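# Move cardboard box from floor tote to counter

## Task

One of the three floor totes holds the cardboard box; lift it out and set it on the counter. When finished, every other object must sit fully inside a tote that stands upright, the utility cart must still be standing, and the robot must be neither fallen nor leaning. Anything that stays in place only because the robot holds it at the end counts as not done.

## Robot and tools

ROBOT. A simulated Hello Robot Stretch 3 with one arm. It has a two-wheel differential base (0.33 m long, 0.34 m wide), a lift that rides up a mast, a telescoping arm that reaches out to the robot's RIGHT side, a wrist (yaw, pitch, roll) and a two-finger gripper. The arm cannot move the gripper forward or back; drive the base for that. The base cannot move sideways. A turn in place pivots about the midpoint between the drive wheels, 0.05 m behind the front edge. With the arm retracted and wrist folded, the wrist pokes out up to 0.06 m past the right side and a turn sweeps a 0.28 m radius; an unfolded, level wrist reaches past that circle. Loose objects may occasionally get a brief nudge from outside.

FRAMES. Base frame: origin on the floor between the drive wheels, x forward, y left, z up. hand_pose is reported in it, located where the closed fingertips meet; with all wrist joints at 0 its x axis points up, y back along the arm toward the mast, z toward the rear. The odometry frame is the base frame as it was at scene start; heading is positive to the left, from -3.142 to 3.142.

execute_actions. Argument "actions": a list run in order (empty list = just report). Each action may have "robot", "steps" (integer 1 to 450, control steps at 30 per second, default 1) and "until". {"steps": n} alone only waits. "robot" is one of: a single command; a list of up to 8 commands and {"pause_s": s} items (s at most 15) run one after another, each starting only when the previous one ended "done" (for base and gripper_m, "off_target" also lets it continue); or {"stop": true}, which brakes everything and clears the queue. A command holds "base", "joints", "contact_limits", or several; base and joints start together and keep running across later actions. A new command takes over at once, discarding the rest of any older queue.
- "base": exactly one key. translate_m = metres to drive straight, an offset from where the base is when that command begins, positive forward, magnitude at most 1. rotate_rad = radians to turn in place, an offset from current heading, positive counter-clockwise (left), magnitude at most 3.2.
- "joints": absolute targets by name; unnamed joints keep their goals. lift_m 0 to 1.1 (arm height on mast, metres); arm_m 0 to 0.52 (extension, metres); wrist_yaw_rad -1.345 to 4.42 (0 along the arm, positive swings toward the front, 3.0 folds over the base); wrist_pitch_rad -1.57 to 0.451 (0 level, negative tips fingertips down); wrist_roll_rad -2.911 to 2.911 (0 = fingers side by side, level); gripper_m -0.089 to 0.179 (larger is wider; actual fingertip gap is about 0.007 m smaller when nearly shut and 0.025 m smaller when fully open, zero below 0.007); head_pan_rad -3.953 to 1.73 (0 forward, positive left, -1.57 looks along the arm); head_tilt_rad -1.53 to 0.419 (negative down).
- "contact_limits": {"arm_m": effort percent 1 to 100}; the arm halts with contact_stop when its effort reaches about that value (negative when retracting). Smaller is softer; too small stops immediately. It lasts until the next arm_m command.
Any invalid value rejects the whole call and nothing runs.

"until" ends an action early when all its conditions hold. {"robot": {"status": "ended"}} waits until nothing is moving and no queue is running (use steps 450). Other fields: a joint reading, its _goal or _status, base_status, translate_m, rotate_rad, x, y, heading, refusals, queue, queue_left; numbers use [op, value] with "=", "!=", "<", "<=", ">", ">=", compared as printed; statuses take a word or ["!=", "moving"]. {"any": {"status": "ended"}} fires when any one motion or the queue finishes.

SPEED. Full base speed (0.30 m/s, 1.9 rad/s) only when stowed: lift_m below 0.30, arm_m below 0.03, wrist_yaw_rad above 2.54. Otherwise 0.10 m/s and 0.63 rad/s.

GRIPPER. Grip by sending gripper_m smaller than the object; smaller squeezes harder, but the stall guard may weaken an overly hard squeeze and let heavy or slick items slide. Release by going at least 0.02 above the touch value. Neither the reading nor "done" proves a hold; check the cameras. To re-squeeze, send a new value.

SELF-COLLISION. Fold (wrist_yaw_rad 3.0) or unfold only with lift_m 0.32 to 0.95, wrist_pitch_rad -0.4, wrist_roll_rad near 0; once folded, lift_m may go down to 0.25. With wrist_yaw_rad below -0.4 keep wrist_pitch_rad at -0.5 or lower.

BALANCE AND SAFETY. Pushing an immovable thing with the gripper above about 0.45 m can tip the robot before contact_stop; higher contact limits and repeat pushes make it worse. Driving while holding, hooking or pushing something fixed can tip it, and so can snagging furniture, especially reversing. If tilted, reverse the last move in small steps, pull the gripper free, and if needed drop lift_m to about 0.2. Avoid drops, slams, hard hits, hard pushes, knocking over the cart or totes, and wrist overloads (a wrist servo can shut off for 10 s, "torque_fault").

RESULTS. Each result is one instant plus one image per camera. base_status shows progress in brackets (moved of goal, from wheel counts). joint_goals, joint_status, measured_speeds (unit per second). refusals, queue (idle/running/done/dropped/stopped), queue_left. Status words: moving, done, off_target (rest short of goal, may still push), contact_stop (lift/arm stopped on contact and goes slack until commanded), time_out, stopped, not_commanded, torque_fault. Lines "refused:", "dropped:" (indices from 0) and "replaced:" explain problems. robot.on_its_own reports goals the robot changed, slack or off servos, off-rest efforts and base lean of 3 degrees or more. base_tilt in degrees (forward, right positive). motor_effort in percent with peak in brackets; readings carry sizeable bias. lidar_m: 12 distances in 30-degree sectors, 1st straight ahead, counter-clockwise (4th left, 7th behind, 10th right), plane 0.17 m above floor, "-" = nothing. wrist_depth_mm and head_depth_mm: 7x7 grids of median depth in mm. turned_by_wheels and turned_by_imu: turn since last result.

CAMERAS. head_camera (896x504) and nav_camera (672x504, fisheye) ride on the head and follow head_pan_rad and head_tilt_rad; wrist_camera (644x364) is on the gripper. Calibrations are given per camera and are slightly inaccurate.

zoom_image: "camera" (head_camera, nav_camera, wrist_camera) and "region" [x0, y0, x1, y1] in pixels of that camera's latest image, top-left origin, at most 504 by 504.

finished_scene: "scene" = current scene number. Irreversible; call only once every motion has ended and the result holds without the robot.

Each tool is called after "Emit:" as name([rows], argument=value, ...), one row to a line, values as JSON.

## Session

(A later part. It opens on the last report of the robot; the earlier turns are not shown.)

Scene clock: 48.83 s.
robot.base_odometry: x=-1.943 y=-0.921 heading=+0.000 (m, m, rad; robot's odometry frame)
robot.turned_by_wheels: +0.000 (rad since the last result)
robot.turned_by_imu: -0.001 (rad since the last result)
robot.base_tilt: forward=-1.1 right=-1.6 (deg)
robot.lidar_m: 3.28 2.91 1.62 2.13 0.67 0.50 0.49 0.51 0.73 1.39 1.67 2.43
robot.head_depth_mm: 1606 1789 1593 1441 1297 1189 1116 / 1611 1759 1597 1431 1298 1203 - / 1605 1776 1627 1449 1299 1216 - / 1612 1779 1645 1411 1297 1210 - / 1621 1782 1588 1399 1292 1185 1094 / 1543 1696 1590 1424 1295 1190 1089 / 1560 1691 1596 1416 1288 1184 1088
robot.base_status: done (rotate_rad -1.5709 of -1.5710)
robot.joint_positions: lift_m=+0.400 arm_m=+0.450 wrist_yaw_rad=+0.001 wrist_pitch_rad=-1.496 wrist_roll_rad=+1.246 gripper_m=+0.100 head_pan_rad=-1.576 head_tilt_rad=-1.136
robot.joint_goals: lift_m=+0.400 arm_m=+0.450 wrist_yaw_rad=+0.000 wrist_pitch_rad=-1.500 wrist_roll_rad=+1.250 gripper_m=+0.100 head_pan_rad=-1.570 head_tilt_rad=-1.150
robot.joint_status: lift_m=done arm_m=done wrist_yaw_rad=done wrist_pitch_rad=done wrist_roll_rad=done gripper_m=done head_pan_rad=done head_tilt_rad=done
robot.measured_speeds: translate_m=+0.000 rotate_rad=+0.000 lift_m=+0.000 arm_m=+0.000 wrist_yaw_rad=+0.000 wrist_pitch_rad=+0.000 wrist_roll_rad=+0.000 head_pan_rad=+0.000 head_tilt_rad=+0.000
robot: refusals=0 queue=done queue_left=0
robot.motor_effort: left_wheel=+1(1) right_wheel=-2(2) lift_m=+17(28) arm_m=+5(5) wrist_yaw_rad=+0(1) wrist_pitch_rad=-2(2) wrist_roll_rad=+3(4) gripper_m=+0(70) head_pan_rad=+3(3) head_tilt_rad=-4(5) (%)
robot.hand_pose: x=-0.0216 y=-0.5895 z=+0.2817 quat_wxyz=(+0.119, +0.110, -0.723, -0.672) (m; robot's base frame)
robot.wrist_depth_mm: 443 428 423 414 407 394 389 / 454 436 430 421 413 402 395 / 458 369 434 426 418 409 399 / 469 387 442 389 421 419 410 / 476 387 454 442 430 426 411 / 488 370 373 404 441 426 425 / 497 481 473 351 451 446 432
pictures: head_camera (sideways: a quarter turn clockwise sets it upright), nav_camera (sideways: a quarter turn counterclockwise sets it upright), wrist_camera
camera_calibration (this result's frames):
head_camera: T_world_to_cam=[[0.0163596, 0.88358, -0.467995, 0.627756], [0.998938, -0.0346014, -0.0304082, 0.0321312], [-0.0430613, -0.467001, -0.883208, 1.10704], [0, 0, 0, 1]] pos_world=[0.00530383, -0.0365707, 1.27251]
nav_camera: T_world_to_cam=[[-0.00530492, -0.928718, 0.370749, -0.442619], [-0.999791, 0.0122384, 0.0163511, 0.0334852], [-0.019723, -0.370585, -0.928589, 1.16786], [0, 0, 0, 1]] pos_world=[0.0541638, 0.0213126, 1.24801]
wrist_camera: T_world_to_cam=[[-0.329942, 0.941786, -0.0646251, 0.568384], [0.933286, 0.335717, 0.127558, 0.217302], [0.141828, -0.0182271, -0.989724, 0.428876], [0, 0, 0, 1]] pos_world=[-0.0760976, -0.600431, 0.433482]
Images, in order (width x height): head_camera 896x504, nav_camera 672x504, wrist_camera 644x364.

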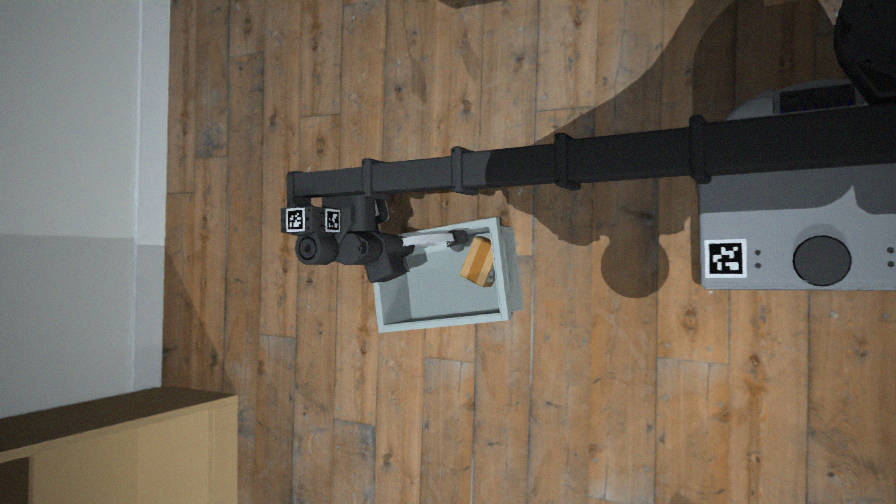

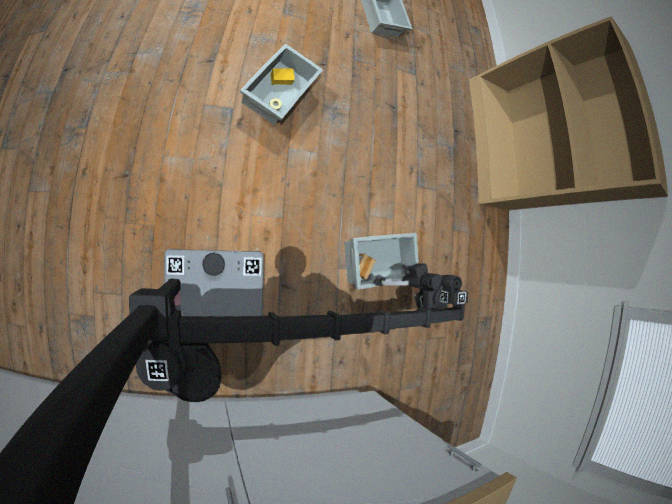

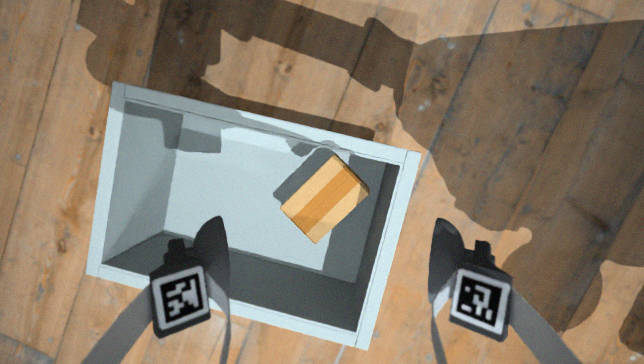

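Emit:
execute_actions([
  {"robot":{"joints":{"wrist_roll_rad":2.03,"gripper_m":0.11,"lift_m":0.3}},"steps":450,"until":{"robot":{"status":"ended"}}},
])

Scene clock: 50.77 s.
robot.base_odometry: x=-1.943 y=-0.921 heading=+0.000 (m, m, rad; robot's odometry frame)
robot.turned_by_wheels: +0.000 (rad since the last result)
robot.turned_by_imu: +0.000 (rad since the last result)
robot.base_tilt: forward=-1.2 right=-1.7 (deg)
robot.lidar_m: 3.28 2.91 1.61 2.14 0.67 0.50 0.49 0.51 0.72 1.40 1.68 2.43
robot.head_depth_mm: 1595 1779 1594 1428 1302 1186 1118 / 1604 1781 1595 1425 1297 1207 - / 1604 1764 1626 1427 1299 - - / 1603 1777 1620 1398 1295 1211 - / 1607 1786 1584 1408 1297 1183 1096 / 1543 1709 1589 1421 1296 1184 1089 / 1581 1703 1583 1416 1290 1175 1087
robot.base_status: done (rotate_rad -1.5709 of -1.5710)
robot.joint_positions: lift_m=+0.300 arm_m=+0.450 wrist_yaw_rad=+0.001 wrist_pitch_rad=-1.496 wrist_roll_rad=+2.024 gripper_m=+0.110 head_pan_rad=-1.576 head_tilt_rad=-1.136
robot.joint_goals: lift_m=+0.300 arm_m=+0.450 wrist_yaw_rad=+0.000 wrist_pitch_rad=-1.500 wrist_roll_rad=+2.030 gripper_m=+0.110 head_pan_rad=-1.570 head_tilt_rad=-1.150
robot.joint_status: lift_m=done arm_m=done wrist_yaw_rad=done wrist_pitch_rad=done wrist_roll_rad=done gripper_m=done head_pan_rad=done head_tilt_rad=done
robot.measured_speeds: translate_m=+0.000 rotate_rad=+0.000 lift_m=+0.000 arm_m=+0.000 wrist_yaw_rad=+0.000 wrist_pitch_rad=+0.000 wrist_roll_rad=+0.000 head_pan_rad=+0.000 head_tilt_rad=+0.000
robot: refusals=0 queue=done queue_left=0
robot.motor_effort: left_wheel=+1(1) right_wheel=-2(2) lift_m=+17(19) arm_m=+5(5) wrist_yaw_rad=+0(1) wrist_pitch_rad=-2(2) wrist_roll_rad=+3(4) gripper_m=+1(49) head_pan_rad=+4(3) head_tilt_rad=-4(5) (%)
robot.hand_pose: x=-0.0215 y=-0.5894 z=+0.1817 quat_wxyz=(-0.164, -0.153, -0.714, -0.663) (m; robot's base frame)
robot.wrist_depth_mm: 331 323 316 310 302 296 292 / 340 333 324 321 312 306 299 / 349 340 332 319 316 313 306 / 364 353 340 283 328 319 315 / 370 359 351 293 335 329 324 / 379 301 363 358 340 337 332 / 271 315 368 344 273 231 343
pictures: head_camera (sideways: a quarter turn clockwise sets it upright), nav_camera (sideways: a quarter turn counterclockwise sets it upright), wrist_camera
camera_calibration (this result's frames):
head_camera: T_world_to_cam=[[0.0163596, 0.88358, -0.467995, 0.627756], [0.998938, -0.0346014, -0.0304082, 0.0321312], [-0.0430613, -0.467001, -0.883208, 1.10704], [0, 0, 0, 1]] pos_world=[0.00530383, -0.0365707, 1.27251]
nav_camera: T_world_to_cam=[[-0.00530492, -0.928718, 0.370749, -0.442619], [-0.999791, 0.0122384, 0.0163511, 0.0334852], [-0.019723, -0.370585, -0.928589, 1.16786], [0, 0, 0, 1]] pos_world=[0.0541638, 0.0213126, 1.24801]
wrist_camera: T_world_to_cam=[[0.428191, 0.901546, -0.0621791, 0.554021], [0.89289, -0.411468, 0.18287, -0.221413], [0.139281, -0.133822, -0.981169, 0.260133], [0, 0, 0, 1]] pos_world=[-0.0757605, -0.555768, 0.330173]
Images, in order (width x height): head_camera 896x504, nav_camera 672x504, wrist_camera 644x364.

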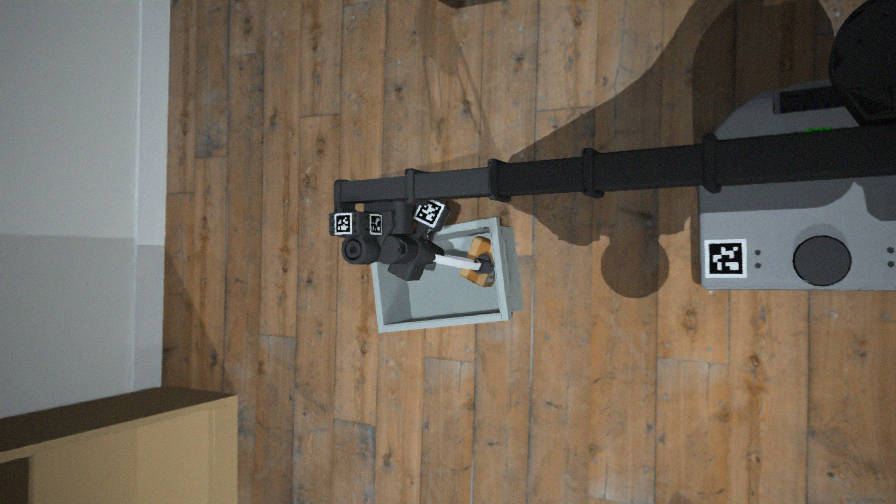

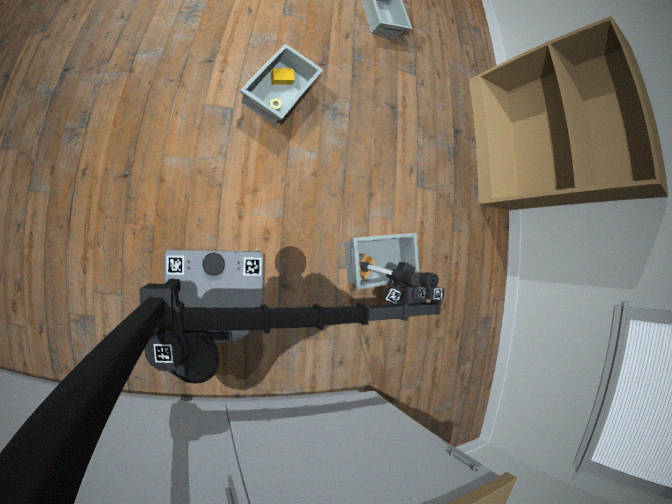

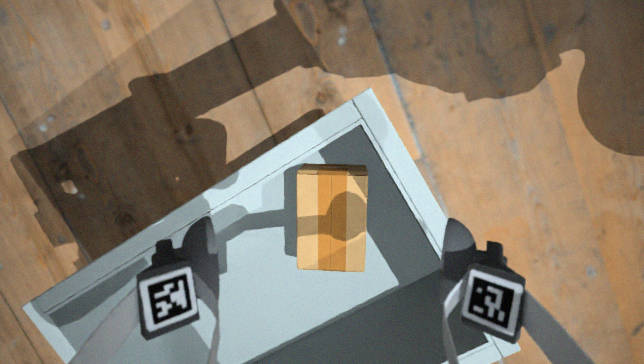

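Emit:
execute_actions([
  {"robot":[{"base":{"translate_m":0.016},"joints":{"arm_m":0.456,"gripper_m":0.1}},{"joints":{"lift_m":0.21}}],"steps":450,"until":{"robot":{"status":"ended"}}},
])

Scene clock: 53.20 s.
robot.base_odometry: x=-1.927 y=-0.921 heading=+0.000 (m, m, rad; robot's odometry frame)
robot.turned_by_wheels: +0.000 (rad since the last result)
robot.turned_by_imu: +0.000 (rad since the last result)
robot.base_tilt: forward=-1.0 right=-1.8 (deg)
robot.lidar_m: 3.24 2.89 1.61 1.61 0.69 0.52 0.51 0.53 0.75 1.39 1.67 2.43
robot.head_depth_mm: 1603 1782 1607 1422 1297 1191 1106 / 1589 1781 1598 1437 1300 1196 - / 1612 1788 1608 1423 1304 1219 - / 1625 1773 1613 1347 1294 1215 - / 1616 1754 1591 1401 1295 1185 1090 / 1545 1701 1582 1427 1292 1184 1093 / 1581 1686 1593 1424 1283 1180 1084
robot.base_status: done (translate_m +0.0160 of +0.0160)
robot.joint_positions: lift_m=+0.250 arm_m=+0.456 wrist_yaw_rad=-0.001 wrist_pitch_rad=-1.520 wrist_roll_rad=+2.035 gripper_m=+0.100 head_pan_rad=-1.576 head_tilt_rad=-1.137
robot.joint_goals: lift_m=+0.250 arm_m=+0.456 wrist_yaw_rad=+0.000 wrist_pitch_rad=-1.500 wrist_roll_rad=+2.030 gripper_m=+0.100 head_pan_rad=-1.570 head_tilt_rad=-1.150
robot.joint_status: lift_m=contact_stop arm_m=done wrist_yaw_rad=done wrist_pitch_rad=done wrist_roll_rad=done gripper_m=done head_pan_rad=done head_tilt_rad=done
robot.measured_speeds: translate_m=+0.000 rotate_rad=+0.002 lift_m=+0.003 arm_m=+0.001 wrist_yaw_rad=-0.030 wrist_pitch_rad=-0.144 wrist_roll_rad=+0.096 head_pan_rad=+0.000 head_tilt_rad=+0.000
robot: refusals=0 queue=dropped queue_left=0
robot.on_its_own: lift_m is slack since a contact_stop, until your next command for it (your +0.210 is given up)
robot.motor_effort: left_wheel=+2(4) right_wheel=-5(6) lift_m=+12(17) arm_m=+3(5) wrist_yaw_rad=+2(1) wrist_pitch_rad=+16(15) wrist_roll_rad=-5(5) gripper_m=-1(47) head_pan_rad=+4(3) head_tilt_rad=-4(4) (%)
robot.hand_pose: x=-0.0214 y=-0.5894 z=+0.1315 quat_wxyz=(-0.167, -0.159, -0.705, -0.671) (m; robot's base frame)
robot.wrist_depth_mm: 280 275 271 266 261 257 254 / 287 282 278 160 266 264 260 / 294 290 169 279 273 271 268 / 305 297 286 238 201 279 274 / 309 255 300 243 289 287 282 / 257 311 308 305 297 294 293 / 248 313 321 307 245 190 299
pictures: head_camera (sideways: a quarter turn clockwise sets it upright), nav_camera (sideways: a quarter turn counterclockwise sets it upright), wrist_camera
camera_calibration (this result's frames):
head_camera: T_world_to_cam=[[0.0163222, 0.88386, -0.467467, 0.627068], [0.99894, -0.0345391, -0.0304255, 0.0321537], [-0.0430378, -0.466475, -0.883487, 1.10741], [0, 0, 0, 1]] pos_world=[0.00530554, -0.0365532, 1.27249]
nav_camera: T_world_to_cam=[[-0.0052652, -0.928939, 0.370195, -0.441897], [-0.999792, 0.0121845, 0.0163551, 0.0334801], [-0.0197035, -0.370032, -0.92881, 1.16814], [0, 0, 0, 1]] pos_world=[0.054163, 0.0213469, 1.24803]
wrist_camera: T_world_to_cam=[[0.439879, 0.897151, -0.0403348, 0.545659], [0.88734, -0.427273, 0.173396, -0.220441], [0.138328, -0.112064, -0.984026, 0.224106], [0, 0, 0, 1]] pos_world=[-0.0754186, -0.558612, 0.280759]
Images, in order (width x height): head_camera 896x504, nav_camera 672x504, wrist_camera 644x364.

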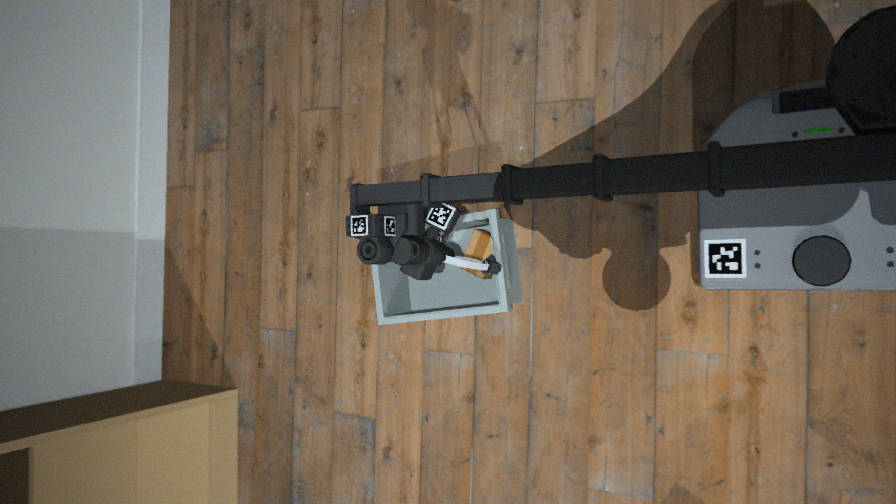

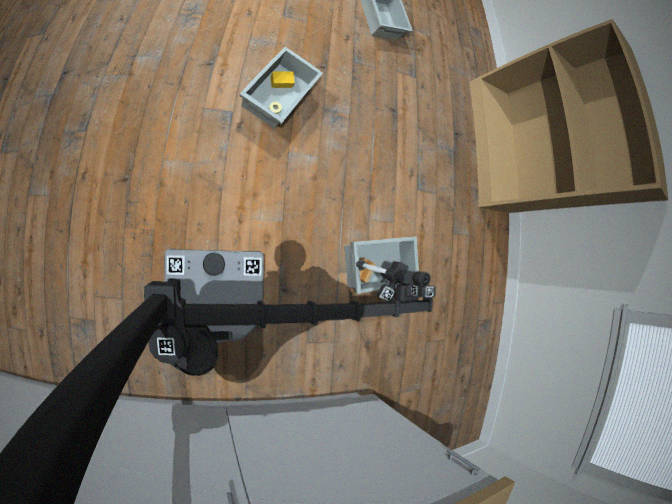

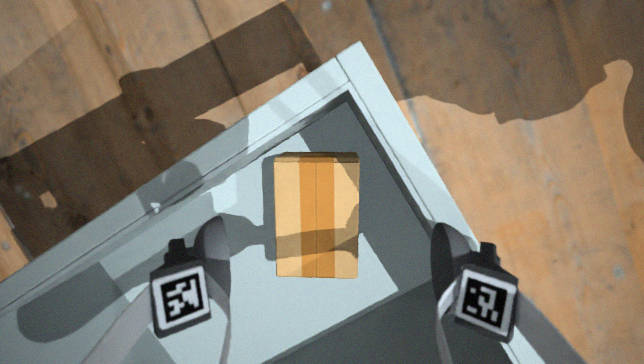

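Emit:
execute_actions([
  {"robot":[{"joints":{"lift_m":0.28}},{"joints":{"gripper_m":0.082,"arm_m":0.463}},{"joints":{"lift_m":0.17}}],"steps":450,"until":{"robot":{"status":"ended"}}},
])

Scene clock: 56.87 s.
robot.base_odometry: x=-1.927 y=-0.921 heading=+0.000 (m, m, rad; robot's odometry frame)
robot.turned_by_wheels: +0.000 (rad since the last result)
robot.turned_by_imu: -0.001 (rad since the last result)
robot.base_tilt: forward=-1.3 right=-1.7 (deg)
robot.lidar_m: 3.26 2.91 1.61 1.61 0.69 0.52 0.51 0.53 0.75 1.39 1.67 2.44
robot.head_depth_mm: 1600 1779 1599 1433 1294 1188 1107 / 1614 1777 1603 1431 1294 1202 - / 1600 1766 1598 1425 1297 - - / 1613 1769 1602 1346 1294 1213 - / 1610 1782 1587 1403 1291 1184 1089 / 1540 1692 1579 1434 1293 1184 1089 / 1573 1692 1587 1426 1290 1180 1093
robot.base_status: done (translate_m +0.0160 of +0.0160)
robot.joint_positions: lift_m=+0.170 arm_m=+0.463 wrist_yaw_rad=-0.001 wrist_pitch_rad=-1.498 wrist_roll_rad=+2.036 gripper_m=+0.082 head_pan_rad=-1.576 head_tilt_rad=-1.137
robot.joint_goals: lift_m=+0.170 arm_m=+0.463 wrist_yaw_rad=+0.000 wrist_pitch_rad=-1.500 wrist_roll_rad=+2.030 gripper_m=+0.082 head_pan_rad=-1.570 head_tilt_rad=-1.150
robot.joint_status: lift_m=done arm_m=done wrist_yaw_rad=done wrist_pitch_rad=done wrist_roll_rad=done gripper_m=done head_pan_rad=done head_tilt_rad=done
robot.measured_speeds: translate_m=+0.000 rotate_rad=+0.000 lift_m=+0.000 arm_m=+0.000 wrist_yaw_rad=+0.000 wrist_pitch_rad=+0.000 wrist_roll_rad=+0.000 head_pan_rad=+0.000 head_tilt_rad=+0.000
robot: refusals=0 queue=done queue_left=0
robot.motor_effort: left_wheel=+1(3) right_wheel=-1(9) lift_m=+17(28) arm_m=+5(5) wrist_yaw_rad=+1(1) wrist_pitch_rad=+0(11) wrist_roll_rad=-4(4) gripper_m=-1(64) head_pan_rad=+3(3) head_tilt_rad=-4(4) (%)
robot.hand_pose: x=-0.0214 y=-0.6018 z=+0.0517 quat_wxyz=(-0.169, -0.158, -0.712, -0.663) (m; robot's base frame)
robot.wrist_depth_mm: 201 197 192 77 75 181 178 / 206 202 82 80 78 184 183 / 214 205 83 196 122 79 187 / 218 88 188 154 154 80 192 / 92 185 211 156 189 82 196 / 229 225 215 161 161 102 84 / 234 233 227 166 215 195 85
pictures: head_camera (sideways: a quarter turn clockwise sets it upright), nav_camera (sideways: a quarter turn counterclockwise sets it upright), wrist_camera
camera_calibration (this result's frames):
head_camera: T_world_to_cam=[[0.0163258, 0.883865, -0.467457, 0.627056], [0.99894, -0.0345429, -0.0304258, 0.0321541], [-0.0430396, -0.466465, -0.883492, 1.10741], [0, 0, 0, 1]] pos_world=[0.00530539, -0.0365528, 1.27249]
nav_camera: T_world_to_cam=[[-0.00526898, -0.928943, 0.370185, -0.441884], [-0.999792, 0.0121884, 0.0163552, 0.03348], [-0.019705, -0.370021, -0.928814, 1.16815], [0, 0, 0, 1]] pos_world=[0.0541631, 0.0213473, 1.24803]
wrist_camera: T_world_to_cam=[[0.440824, 0.895602, -0.0597668, 0.553691], [0.886886, -0.424345, 0.182659, -0.210634], [0.138228, -0.133527, -0.981358, 0.1311], [0, 0, 0, 1]] pos_world=[-0.075394, -0.567762, 0.200222]
Images, in order (width x height): head_camera 896x504, nav_camera 672x504, wrist_camera 644x364.

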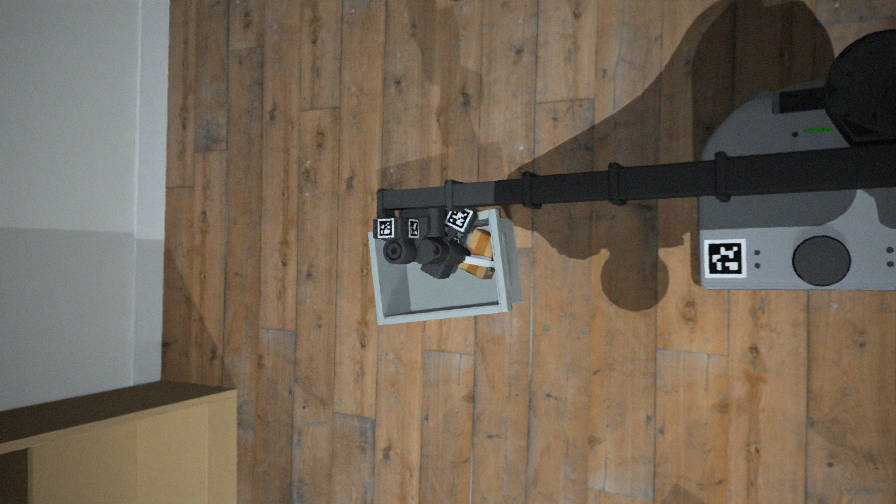

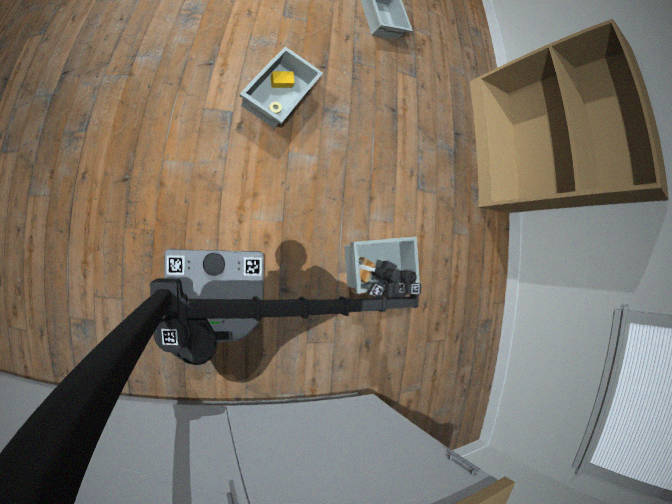

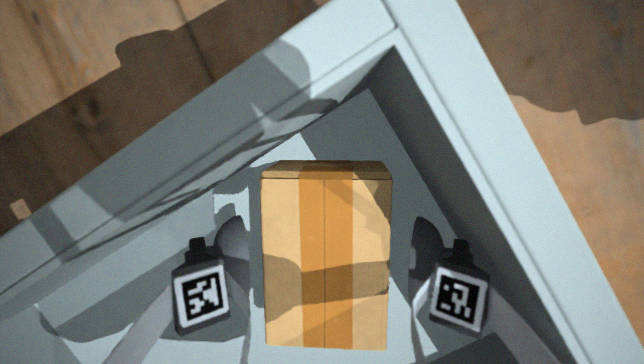

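Straddling. Grip and lift.

Emit:
execute_actions([
  {"robot":[{"joints":{"gripper_m":0.03}},{"pause_s":0.5},{"joints":{"lift_m":1.0}},{"joints":{"arm_m":0.0,"head_pan_rad":-3.0,"head_tilt_rad":-0.5}}],"steps":450,"until":{"robot":{"status":"ended"}}},
])

Scene clock: 71.00 s.
robot.base_odometry: x=-1.927 y=-0.921 heading=+0.000 (m, m, rad; robot's odometry frame)
robot.turned_by_wheels: +0.000 (rad since the last result)
robot.turned_by_imu: -0.003 (rad since the last result)
robot.base_tilt: forward=-1.1 right=-1.8 (deg)
robot.lidar_m: 3.25 2.91 1.61 1.62 0.69 0.52 0.50 0.53 0.75 1.39 1.67 2.43
robot.head_depth_mm: 905 977 1060 - - - - / 918 996 1076 1053 - - - / 938 1008 1097 881 630 - - / 954 1028 1120 881 630 - - / 969 1048 1137 886 644 - - / 977 1061 1149 886 644 - - / 1003 1089 1172 885 646 - -
robot.base_status: done (translate_m +0.0160 of +0.0160)
robot.joint_positions: lift_m=+1.000 arm_m=+0.000 wrist_yaw_rad=-0.001 wrist_pitch_rad=-1.497 wrist_roll_rad=+2.034 gripper_m=+0.031 head_pan_rad=-2.993 head_tilt_rad=-0.508
robot.joint_goals: lift_m=+1.000 arm_m=+0.000 wrist_yaw_rad=+0.000 wrist_pitch_rad=-1.500 wrist_roll_rad=+2.030 gripper_m=+0.030 head_pan_rad=-3.000 head_tilt_rad=-0.500
robot.joint_status: lift_m=done arm_m=done wrist_yaw_rad=done wrist_pitch_rad=done wrist_roll_rad=done gripper_m=done head_pan_rad=done head_tilt_rad=done
robot.measured_speeds: translate_m=+0.000 rotate_rad=+0.000 lift_m=+0.000 arm_m=+0.000 wrist_yaw_rad=+0.000 wrist_pitch_rad=+0.000 wrist_roll_rad=+0.000 head_pan_rad=+0.000 head_tilt_rad=+0.000
robot: refusals=0 queue=done queue_left=0
robot.motor_effort: left_wheel=+0(0) right_wheel=-1(1) lift_m=+28(30) arm_m=-4(4) wrist_yaw_rad=+1(1) wrist_pitch_rad=-1(2) wrist_roll_rad=-3(4) gripper_m=-12(85) head_pan_rad=-3(47) head_tilt_rad=+3(25) (%)
robot.hand_pose: x=-0.0214 y=-0.1399 z=+0.8810 quat_wxyz=(-0.168, -0.157, -0.713, -0.662) (m; robot's base frame)
robot.wrist_depth_mm: 809 980 990 964 923 912 918 / - - - - - 933 934 / - - - - - 980 937 / - - - 155 - - 972 / - - - 156 - - - / - - - 161 - - - / - - - 166 - - -
pictures: head_camera (sideways: a quarter turn clockwise sets it upright), nav_camera (sideways: a quarter turn counterclockwise sets it upright), wrist_camera
camera_calibration (this result's frames):
head_camera: T_world_to_cam=[[0.436541, 0.0538879, -0.898069, 1.18568], [0.107163, -0.994213, -0.00756637, 0.0078496], [-0.893279, -0.0929365, -0.439789, 0.535507], [0, 0, 0, 1]] pos_world=[-0.0400812, -0.00632143, 1.30039]
nav_camera: T_world_to_cam=[[-0.527464, -0.0789436, 0.845902, -1.05854], [-0.133338, 0.991027, 0.00934438, 0.037311], [-0.839049, -0.107862, -0.533257, 0.658795], [0, 0, 0, 1]] pos_world=[-0.000607956, -0.0494828, 1.24638]
wrist_camera: T_world_to_cam=[[0.439057, 0.896371, -0.0612264, 0.190862], [0.887742, -0.422317, 0.183203, -0.166261], [0.138361, -0.13479, -0.981167, 1.00635], [0, 0, 0, 1]] pos_world=[-0.0754429, -0.105651, 1.02955]
Images, in order (width x height): head_camera 896x504, nav_camera 672x504, wrist_camera 644x364.

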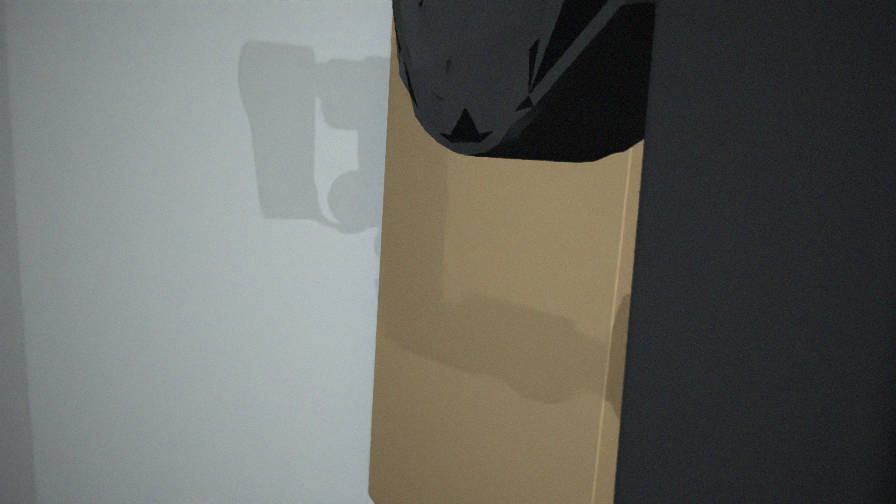

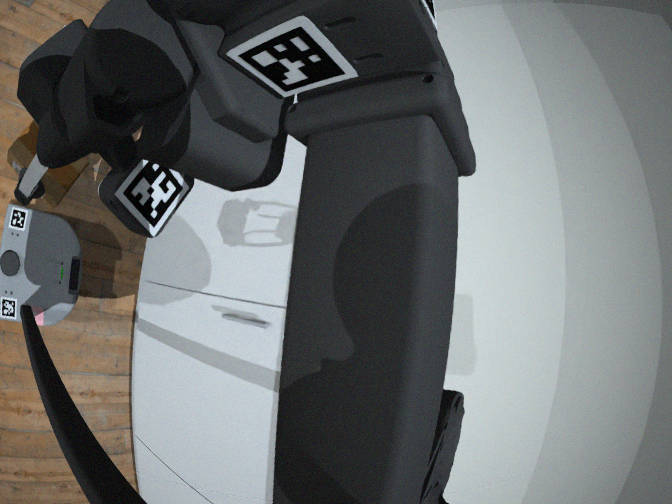

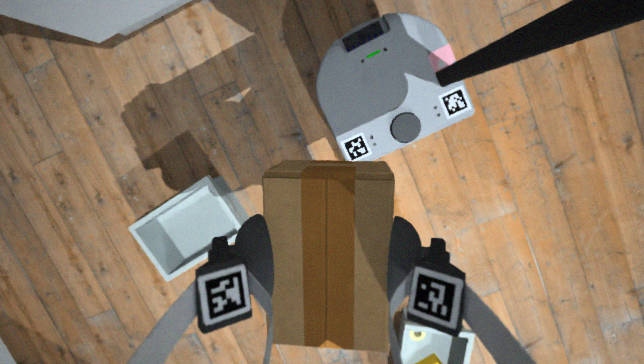

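Emit:
execute_actions([
  {"robot":[{"joints":{"lift_m":1.1,"head_pan_rad":-1.2,"head_tilt_rad":-0.6},"base":{"rotate_rad":-1.571}},{"joints":{"arm_m":0.49}}],"steps":450,"until":{"robot":{"status":"ended"}}},
])

Scene clock: 79.53 s.
robot.base_odometry: x=-1.927 y=-0.921 heading=-1.571 (m, m, rad; robot's odometry frame)
robot.turned_by_wheels: -1.571 (rad since the last result)
robot.turned_by_imu: -1.588 (rad since the last result)
robot.base_tilt: forward=-1.1 right=-1.7 (deg)
robot.lidar_m: 1.38 1.68 2.44 3.26 2.90 1.61 2.14 0.69 0.52 0.50 0.53 0.75
robot.head_depth_mm: 904 976 1046 652 579 625 723 / 935 1018 1067 743 605 672 773 / 969 1063 1109 744 629 712 831 / 1007 1099 1099 746 656 762 900 / 1052 1150 1106 749 700 816 981 / 1095 1204 1273 748 748 880 1071 / 1143 1265 1402 751 803 959 1213
robot.base_status: done (rotate_rad -1.5709 of -1.5710)
robot.joint_positions: lift_m=+1.100 arm_m=+0.490 wrist_yaw_rad=-0.001 wrist_pitch_rad=-1.497 wrist_roll_rad=+2.034 gripper_m=+0.031 head_pan_rad=-1.207 head_tilt_rad=-0.593
robot.joint_goals: lift_m=+1.100 arm_m=+0.490 wrist_yaw_rad=+0.000 wrist_pitch_rad=-1.500 wrist_roll_rad=+2.030 gripper_m=+0.030 head_pan_rad=-1.200 head_tilt_rad=-0.600
robot.joint_status: lift_m=done arm_m=done wrist_yaw_rad=done wrist_pitch_rad=done wrist_roll_rad=done gripper_m=done head_pan_rad=done head_tilt_rad=done
robot.measured_speeds: translate_m=+0.000 rotate_rad=+0.000 lift_m=+0.000 arm_m=+0.000 wrist_yaw_rad=+0.000 wrist_pitch_rad=+0.000 wrist_roll_rad=+0.000 head_pan_rad=+0.000 head_tilt_rad=+0.000
robot: refusals=0 queue=done queue_left=0
robot.motor_effort: left_wheel=+1(6) right_wheel=-3(7) lift_m=+29(30) arm_m=+4(6) wrist_yaw_rad=+1(1) wrist_pitch_rad=-1(1) wrist_roll_rad=-3(3) gripper_m=-12(12) head_pan_rad=+4(48) head_tilt_rad=-2(10) (%)
robot.hand_pose: x=-0.0214 y=-0.6292 z=+0.9810 quat_wxyz=(-0.168, -0.157, -0.713, -0.662) (m; robot's base frame)
robot.wrist_depth_mm: 220 215 211 207 203 200 - / 226 223 218 213 208 204 - / 234 228 224 219 214 210 - / 241 234 230 154 217 215 - / 247 242 236 156 222 220 221 / 256 251 - 162 - 226 225 / 264 259 254 167 240 233 230
pictures: head_camera (sideways: a quarter turn clockwise sets it upright), nav_camera (sideways: a quarter turn counterclockwise sets it upright), wrist_camera
camera_calibration (this result's frames):
head_camera: T_world_to_cam=[[-0.172471, 0.484906, -0.857391, 1.13634], [0.948132, 0.317684, -0.0110548, 0.00726016], [0.267019, -0.814827, -0.514547, 0.625702], [0, 0, 0, 1]] pos_world=[0.0220275, -0.0434855, 1.29632]
nav_camera: T_world_to_cam=[[0.214659, -0.563918, 0.797445, -0.999894], [-0.939412, -0.342627, 0.0105832, 0.0406164], [0.267258, -0.751401, -0.603299, 0.74317], [0, 0, 0, 1]] pos_world=[0.0541734, 0.00847678, 1.24528]
wrist_camera: T_world_to_cam=[[0.439066, 0.896366, -0.0612262, 0.635652], [0.887737, -0.422325, 0.183204, -0.391263], [0.13836, -0.134791, -0.981167, 1.03851], [0, 0, 0, 1]] pos_world=[-0.0754427, -0.595035, 1.12955]
Images, in order (width x height): head_camera 896x504, nav_camera 672x504, wrist_camera 644x364.

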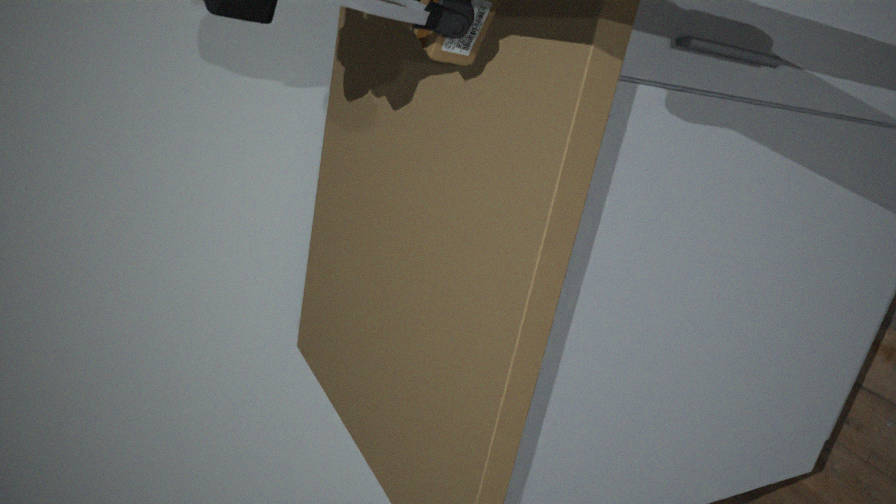

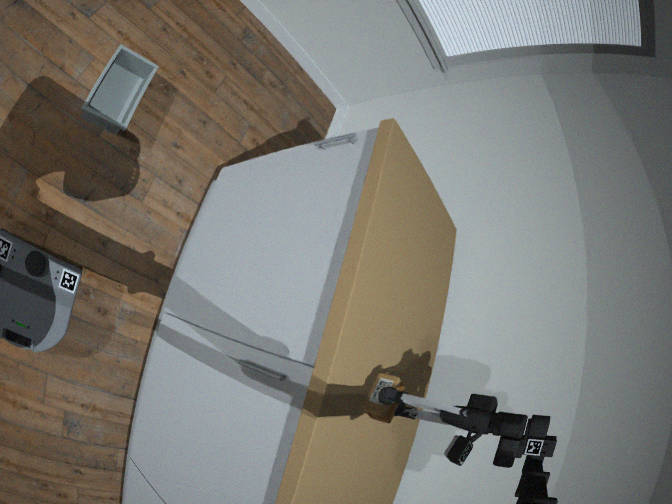

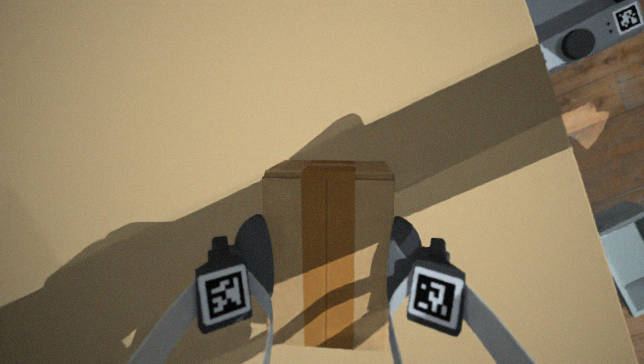

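Emit:
execute_actions([
  {"robot":[{"joints":{"lift_m":1.06},"contact_limits":{}},{"joints":{"gripper_m":0.1}},{"joints":{"lift_m":1.1}},{"joints":{"arm_m":0.0}}],"steps":450,"until":{"robot":{"status":"ended"}}},
])

action 0: robot: command 0 of the queue: "contact_limits" must be an object like {"arm_m": 10}; or leave it out

Emit:
execute_actions([
  {"robot":{"joints":{"lift_m":1.068}},"steps":150,"until":{"robot":{"status":"ended"}}},
  {"robot":[{"joints":{"gripper_m":0.1}},{"joints":{"lift_m":1.1}},{"joints":{"arm_m":0.2}}],"steps":450,"until":{"robot":{"status":"ended"}}},
])

Scene clock: 85.80 s.
robot.base_odometry: x=-1.927 y=-0.921 heading=-1.571 (m, m, rad; robot's odometry frame)
robot.turned_by_wheels: +0.000 (rad since the last result)
robot.turned_by_imu: -0.001 (rad since the last result)
robot.base_tilt: forward=-1.2 right=-1.8 (deg)
robot.lidar_m: 1.39 1.67 2.46 3.28 2.90 1.61 2.14 0.69 0.52 0.51 0.53 0.75
robot.head_depth_mm: 905 979 1040 646 582 626 723 / 936 1014 1062 744 604 674 774 / 972 1059 1109 745 628 712 831 / 1014 1105 1106 745 656 761 902 / 1048 1165 1110 748 701 818 973 / 1095 1204 1276 749 747 882 1070 / 1148 1267 1405 750 803 957 1206
robot.base_status: done (rotate_rad -1.5709 of -1.5710)
robot.joint_positions: lift_m=+1.100 arm_m=+0.200 wrist_yaw_rad=-0.001 wrist_pitch_rad=-1.499 wrist_roll_rad=+2.034 gripper_m=+0.100 head_pan_rad=-1.207 head_tilt_rad=-0.593
robot.joint_goals: lift_m=+1.100 arm_m=+0.200 wrist_yaw_rad=+0.000 wrist_pitch_rad=-1.500 wrist_roll_rad=+2.030 gripper_m=+0.100 head_pan_rad=-1.200 head_tilt_rad=-0.600
robot.joint_status: lift_m=done arm_m=done wrist_yaw_rad=done wrist_pitch_rad=done wrist_roll_rad=done gripper_m=done head_pan_rad=done head_tilt_rad=done
robot.measured_speeds: translate_m=+0.000 rotate_rad=+0.000 lift_m=+0.000 arm_m=+0.000 wrist_yaw_rad=+0.000 wrist_pitch_rad=+0.000 wrist_roll_rad=+0.000 head_pan_rad=+0.000 head_tilt_rad=+0.000
robot: refusals=0 queue=done queue_left=0
robot.motor_effort: left_wheel=+1(1) right_wheel=-2(3) lift_m=+28(29) arm_m=-4(3) wrist_yaw_rad=+1(1) wrist_pitch_rad=+0(1) wrist_roll_rad=-3(3) gripper_m=+0(82) head_pan_rad=+3(3) head_tilt_rad=-2(2) (%)
robot.hand_pose: x=-0.0214 y=-0.3393 z=+0.9811 quat_wxyz=(-0.168, -0.157, -0.712, -0.663) (m; robot's base frame)
robot.wrist_depth_mm: 248 406 860 - - - - / 232 364 680 - - - - / 235 330 564 - - - - / 241 264 476 - - - - / 248 249 443 927 - - - / 257 252 432 740 - - - / 263 261 339 608 - - -
pictures: head_camera (sideways: a quarter turn clockwise sets it upright), nav_camera (sideways: a quarter turn counterclockwise sets it upright), wrist_camera
replaced: robot.lift_m: its motion had ended contact_stop
camera_calibration (this result's frames):
head_camera: T_world_to_cam=[[-0.172544, 0.484885, -0.857388, 1.13634], [0.948085, 0.317824, -0.011055, 0.00726072], [0.267138, -0.814785, -0.514551, 0.625707], [0, 0, 0, 1]] pos_world=[0.0220339, -0.0434831, 1.29632]
nav_camera: T_world_to_cam=[[0.214744, -0.56389, 0.797441, -0.99989], [-0.939361, -0.342766, 0.0105833, 0.0406159], [0.267368, -0.751358, -0.603304, 0.743175], [0, 0, 0, 1]] pos_world=[0.054172, 0.00848418, 1.24528]
wrist_camera: T_world_to_cam=[[0.439005, 0.896516, -0.0594514, 0.374111], [0.887766, -0.422627, 0.182367, -0.268122], [0.138369, -0.132839, -0.981432, 1.07855], [0, 0, 0, 1]] pos_world=[-0.0754445, -0.305439, 1.12966]
Images, in order (width x height): head_camera 896x504, nav_camera 672x504, wrist_camera 644x364.

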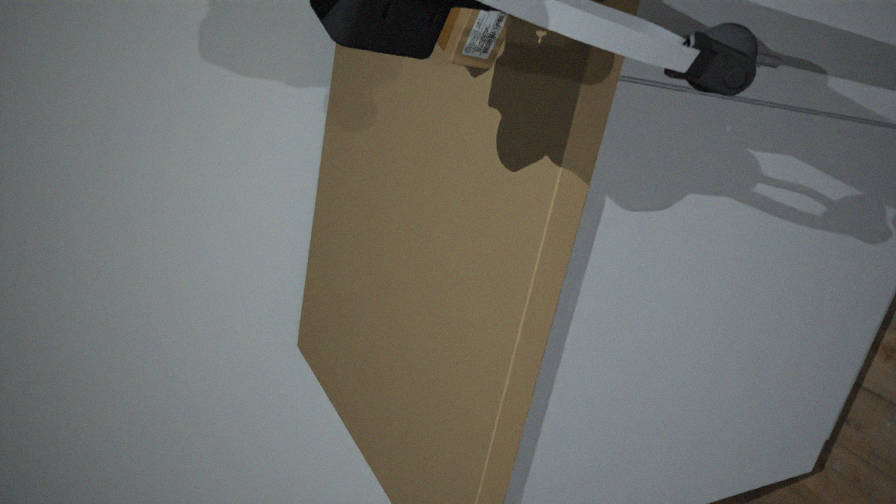

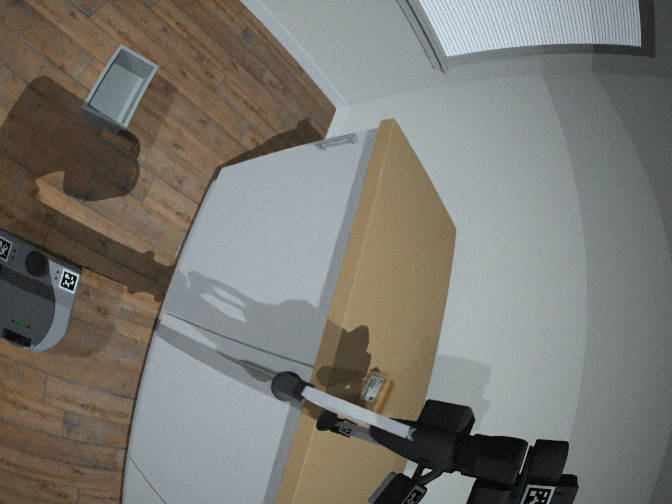

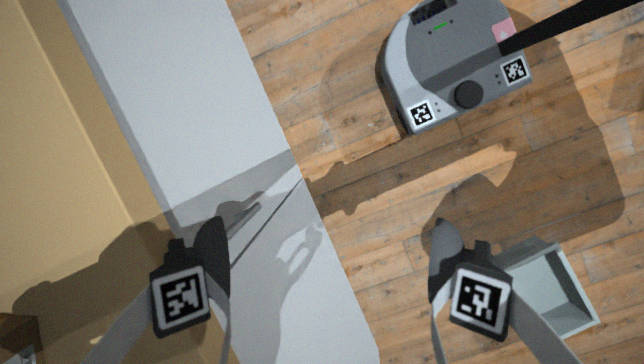

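Emit:
finished_scene(scene=1)

The scene is finished: the task was done.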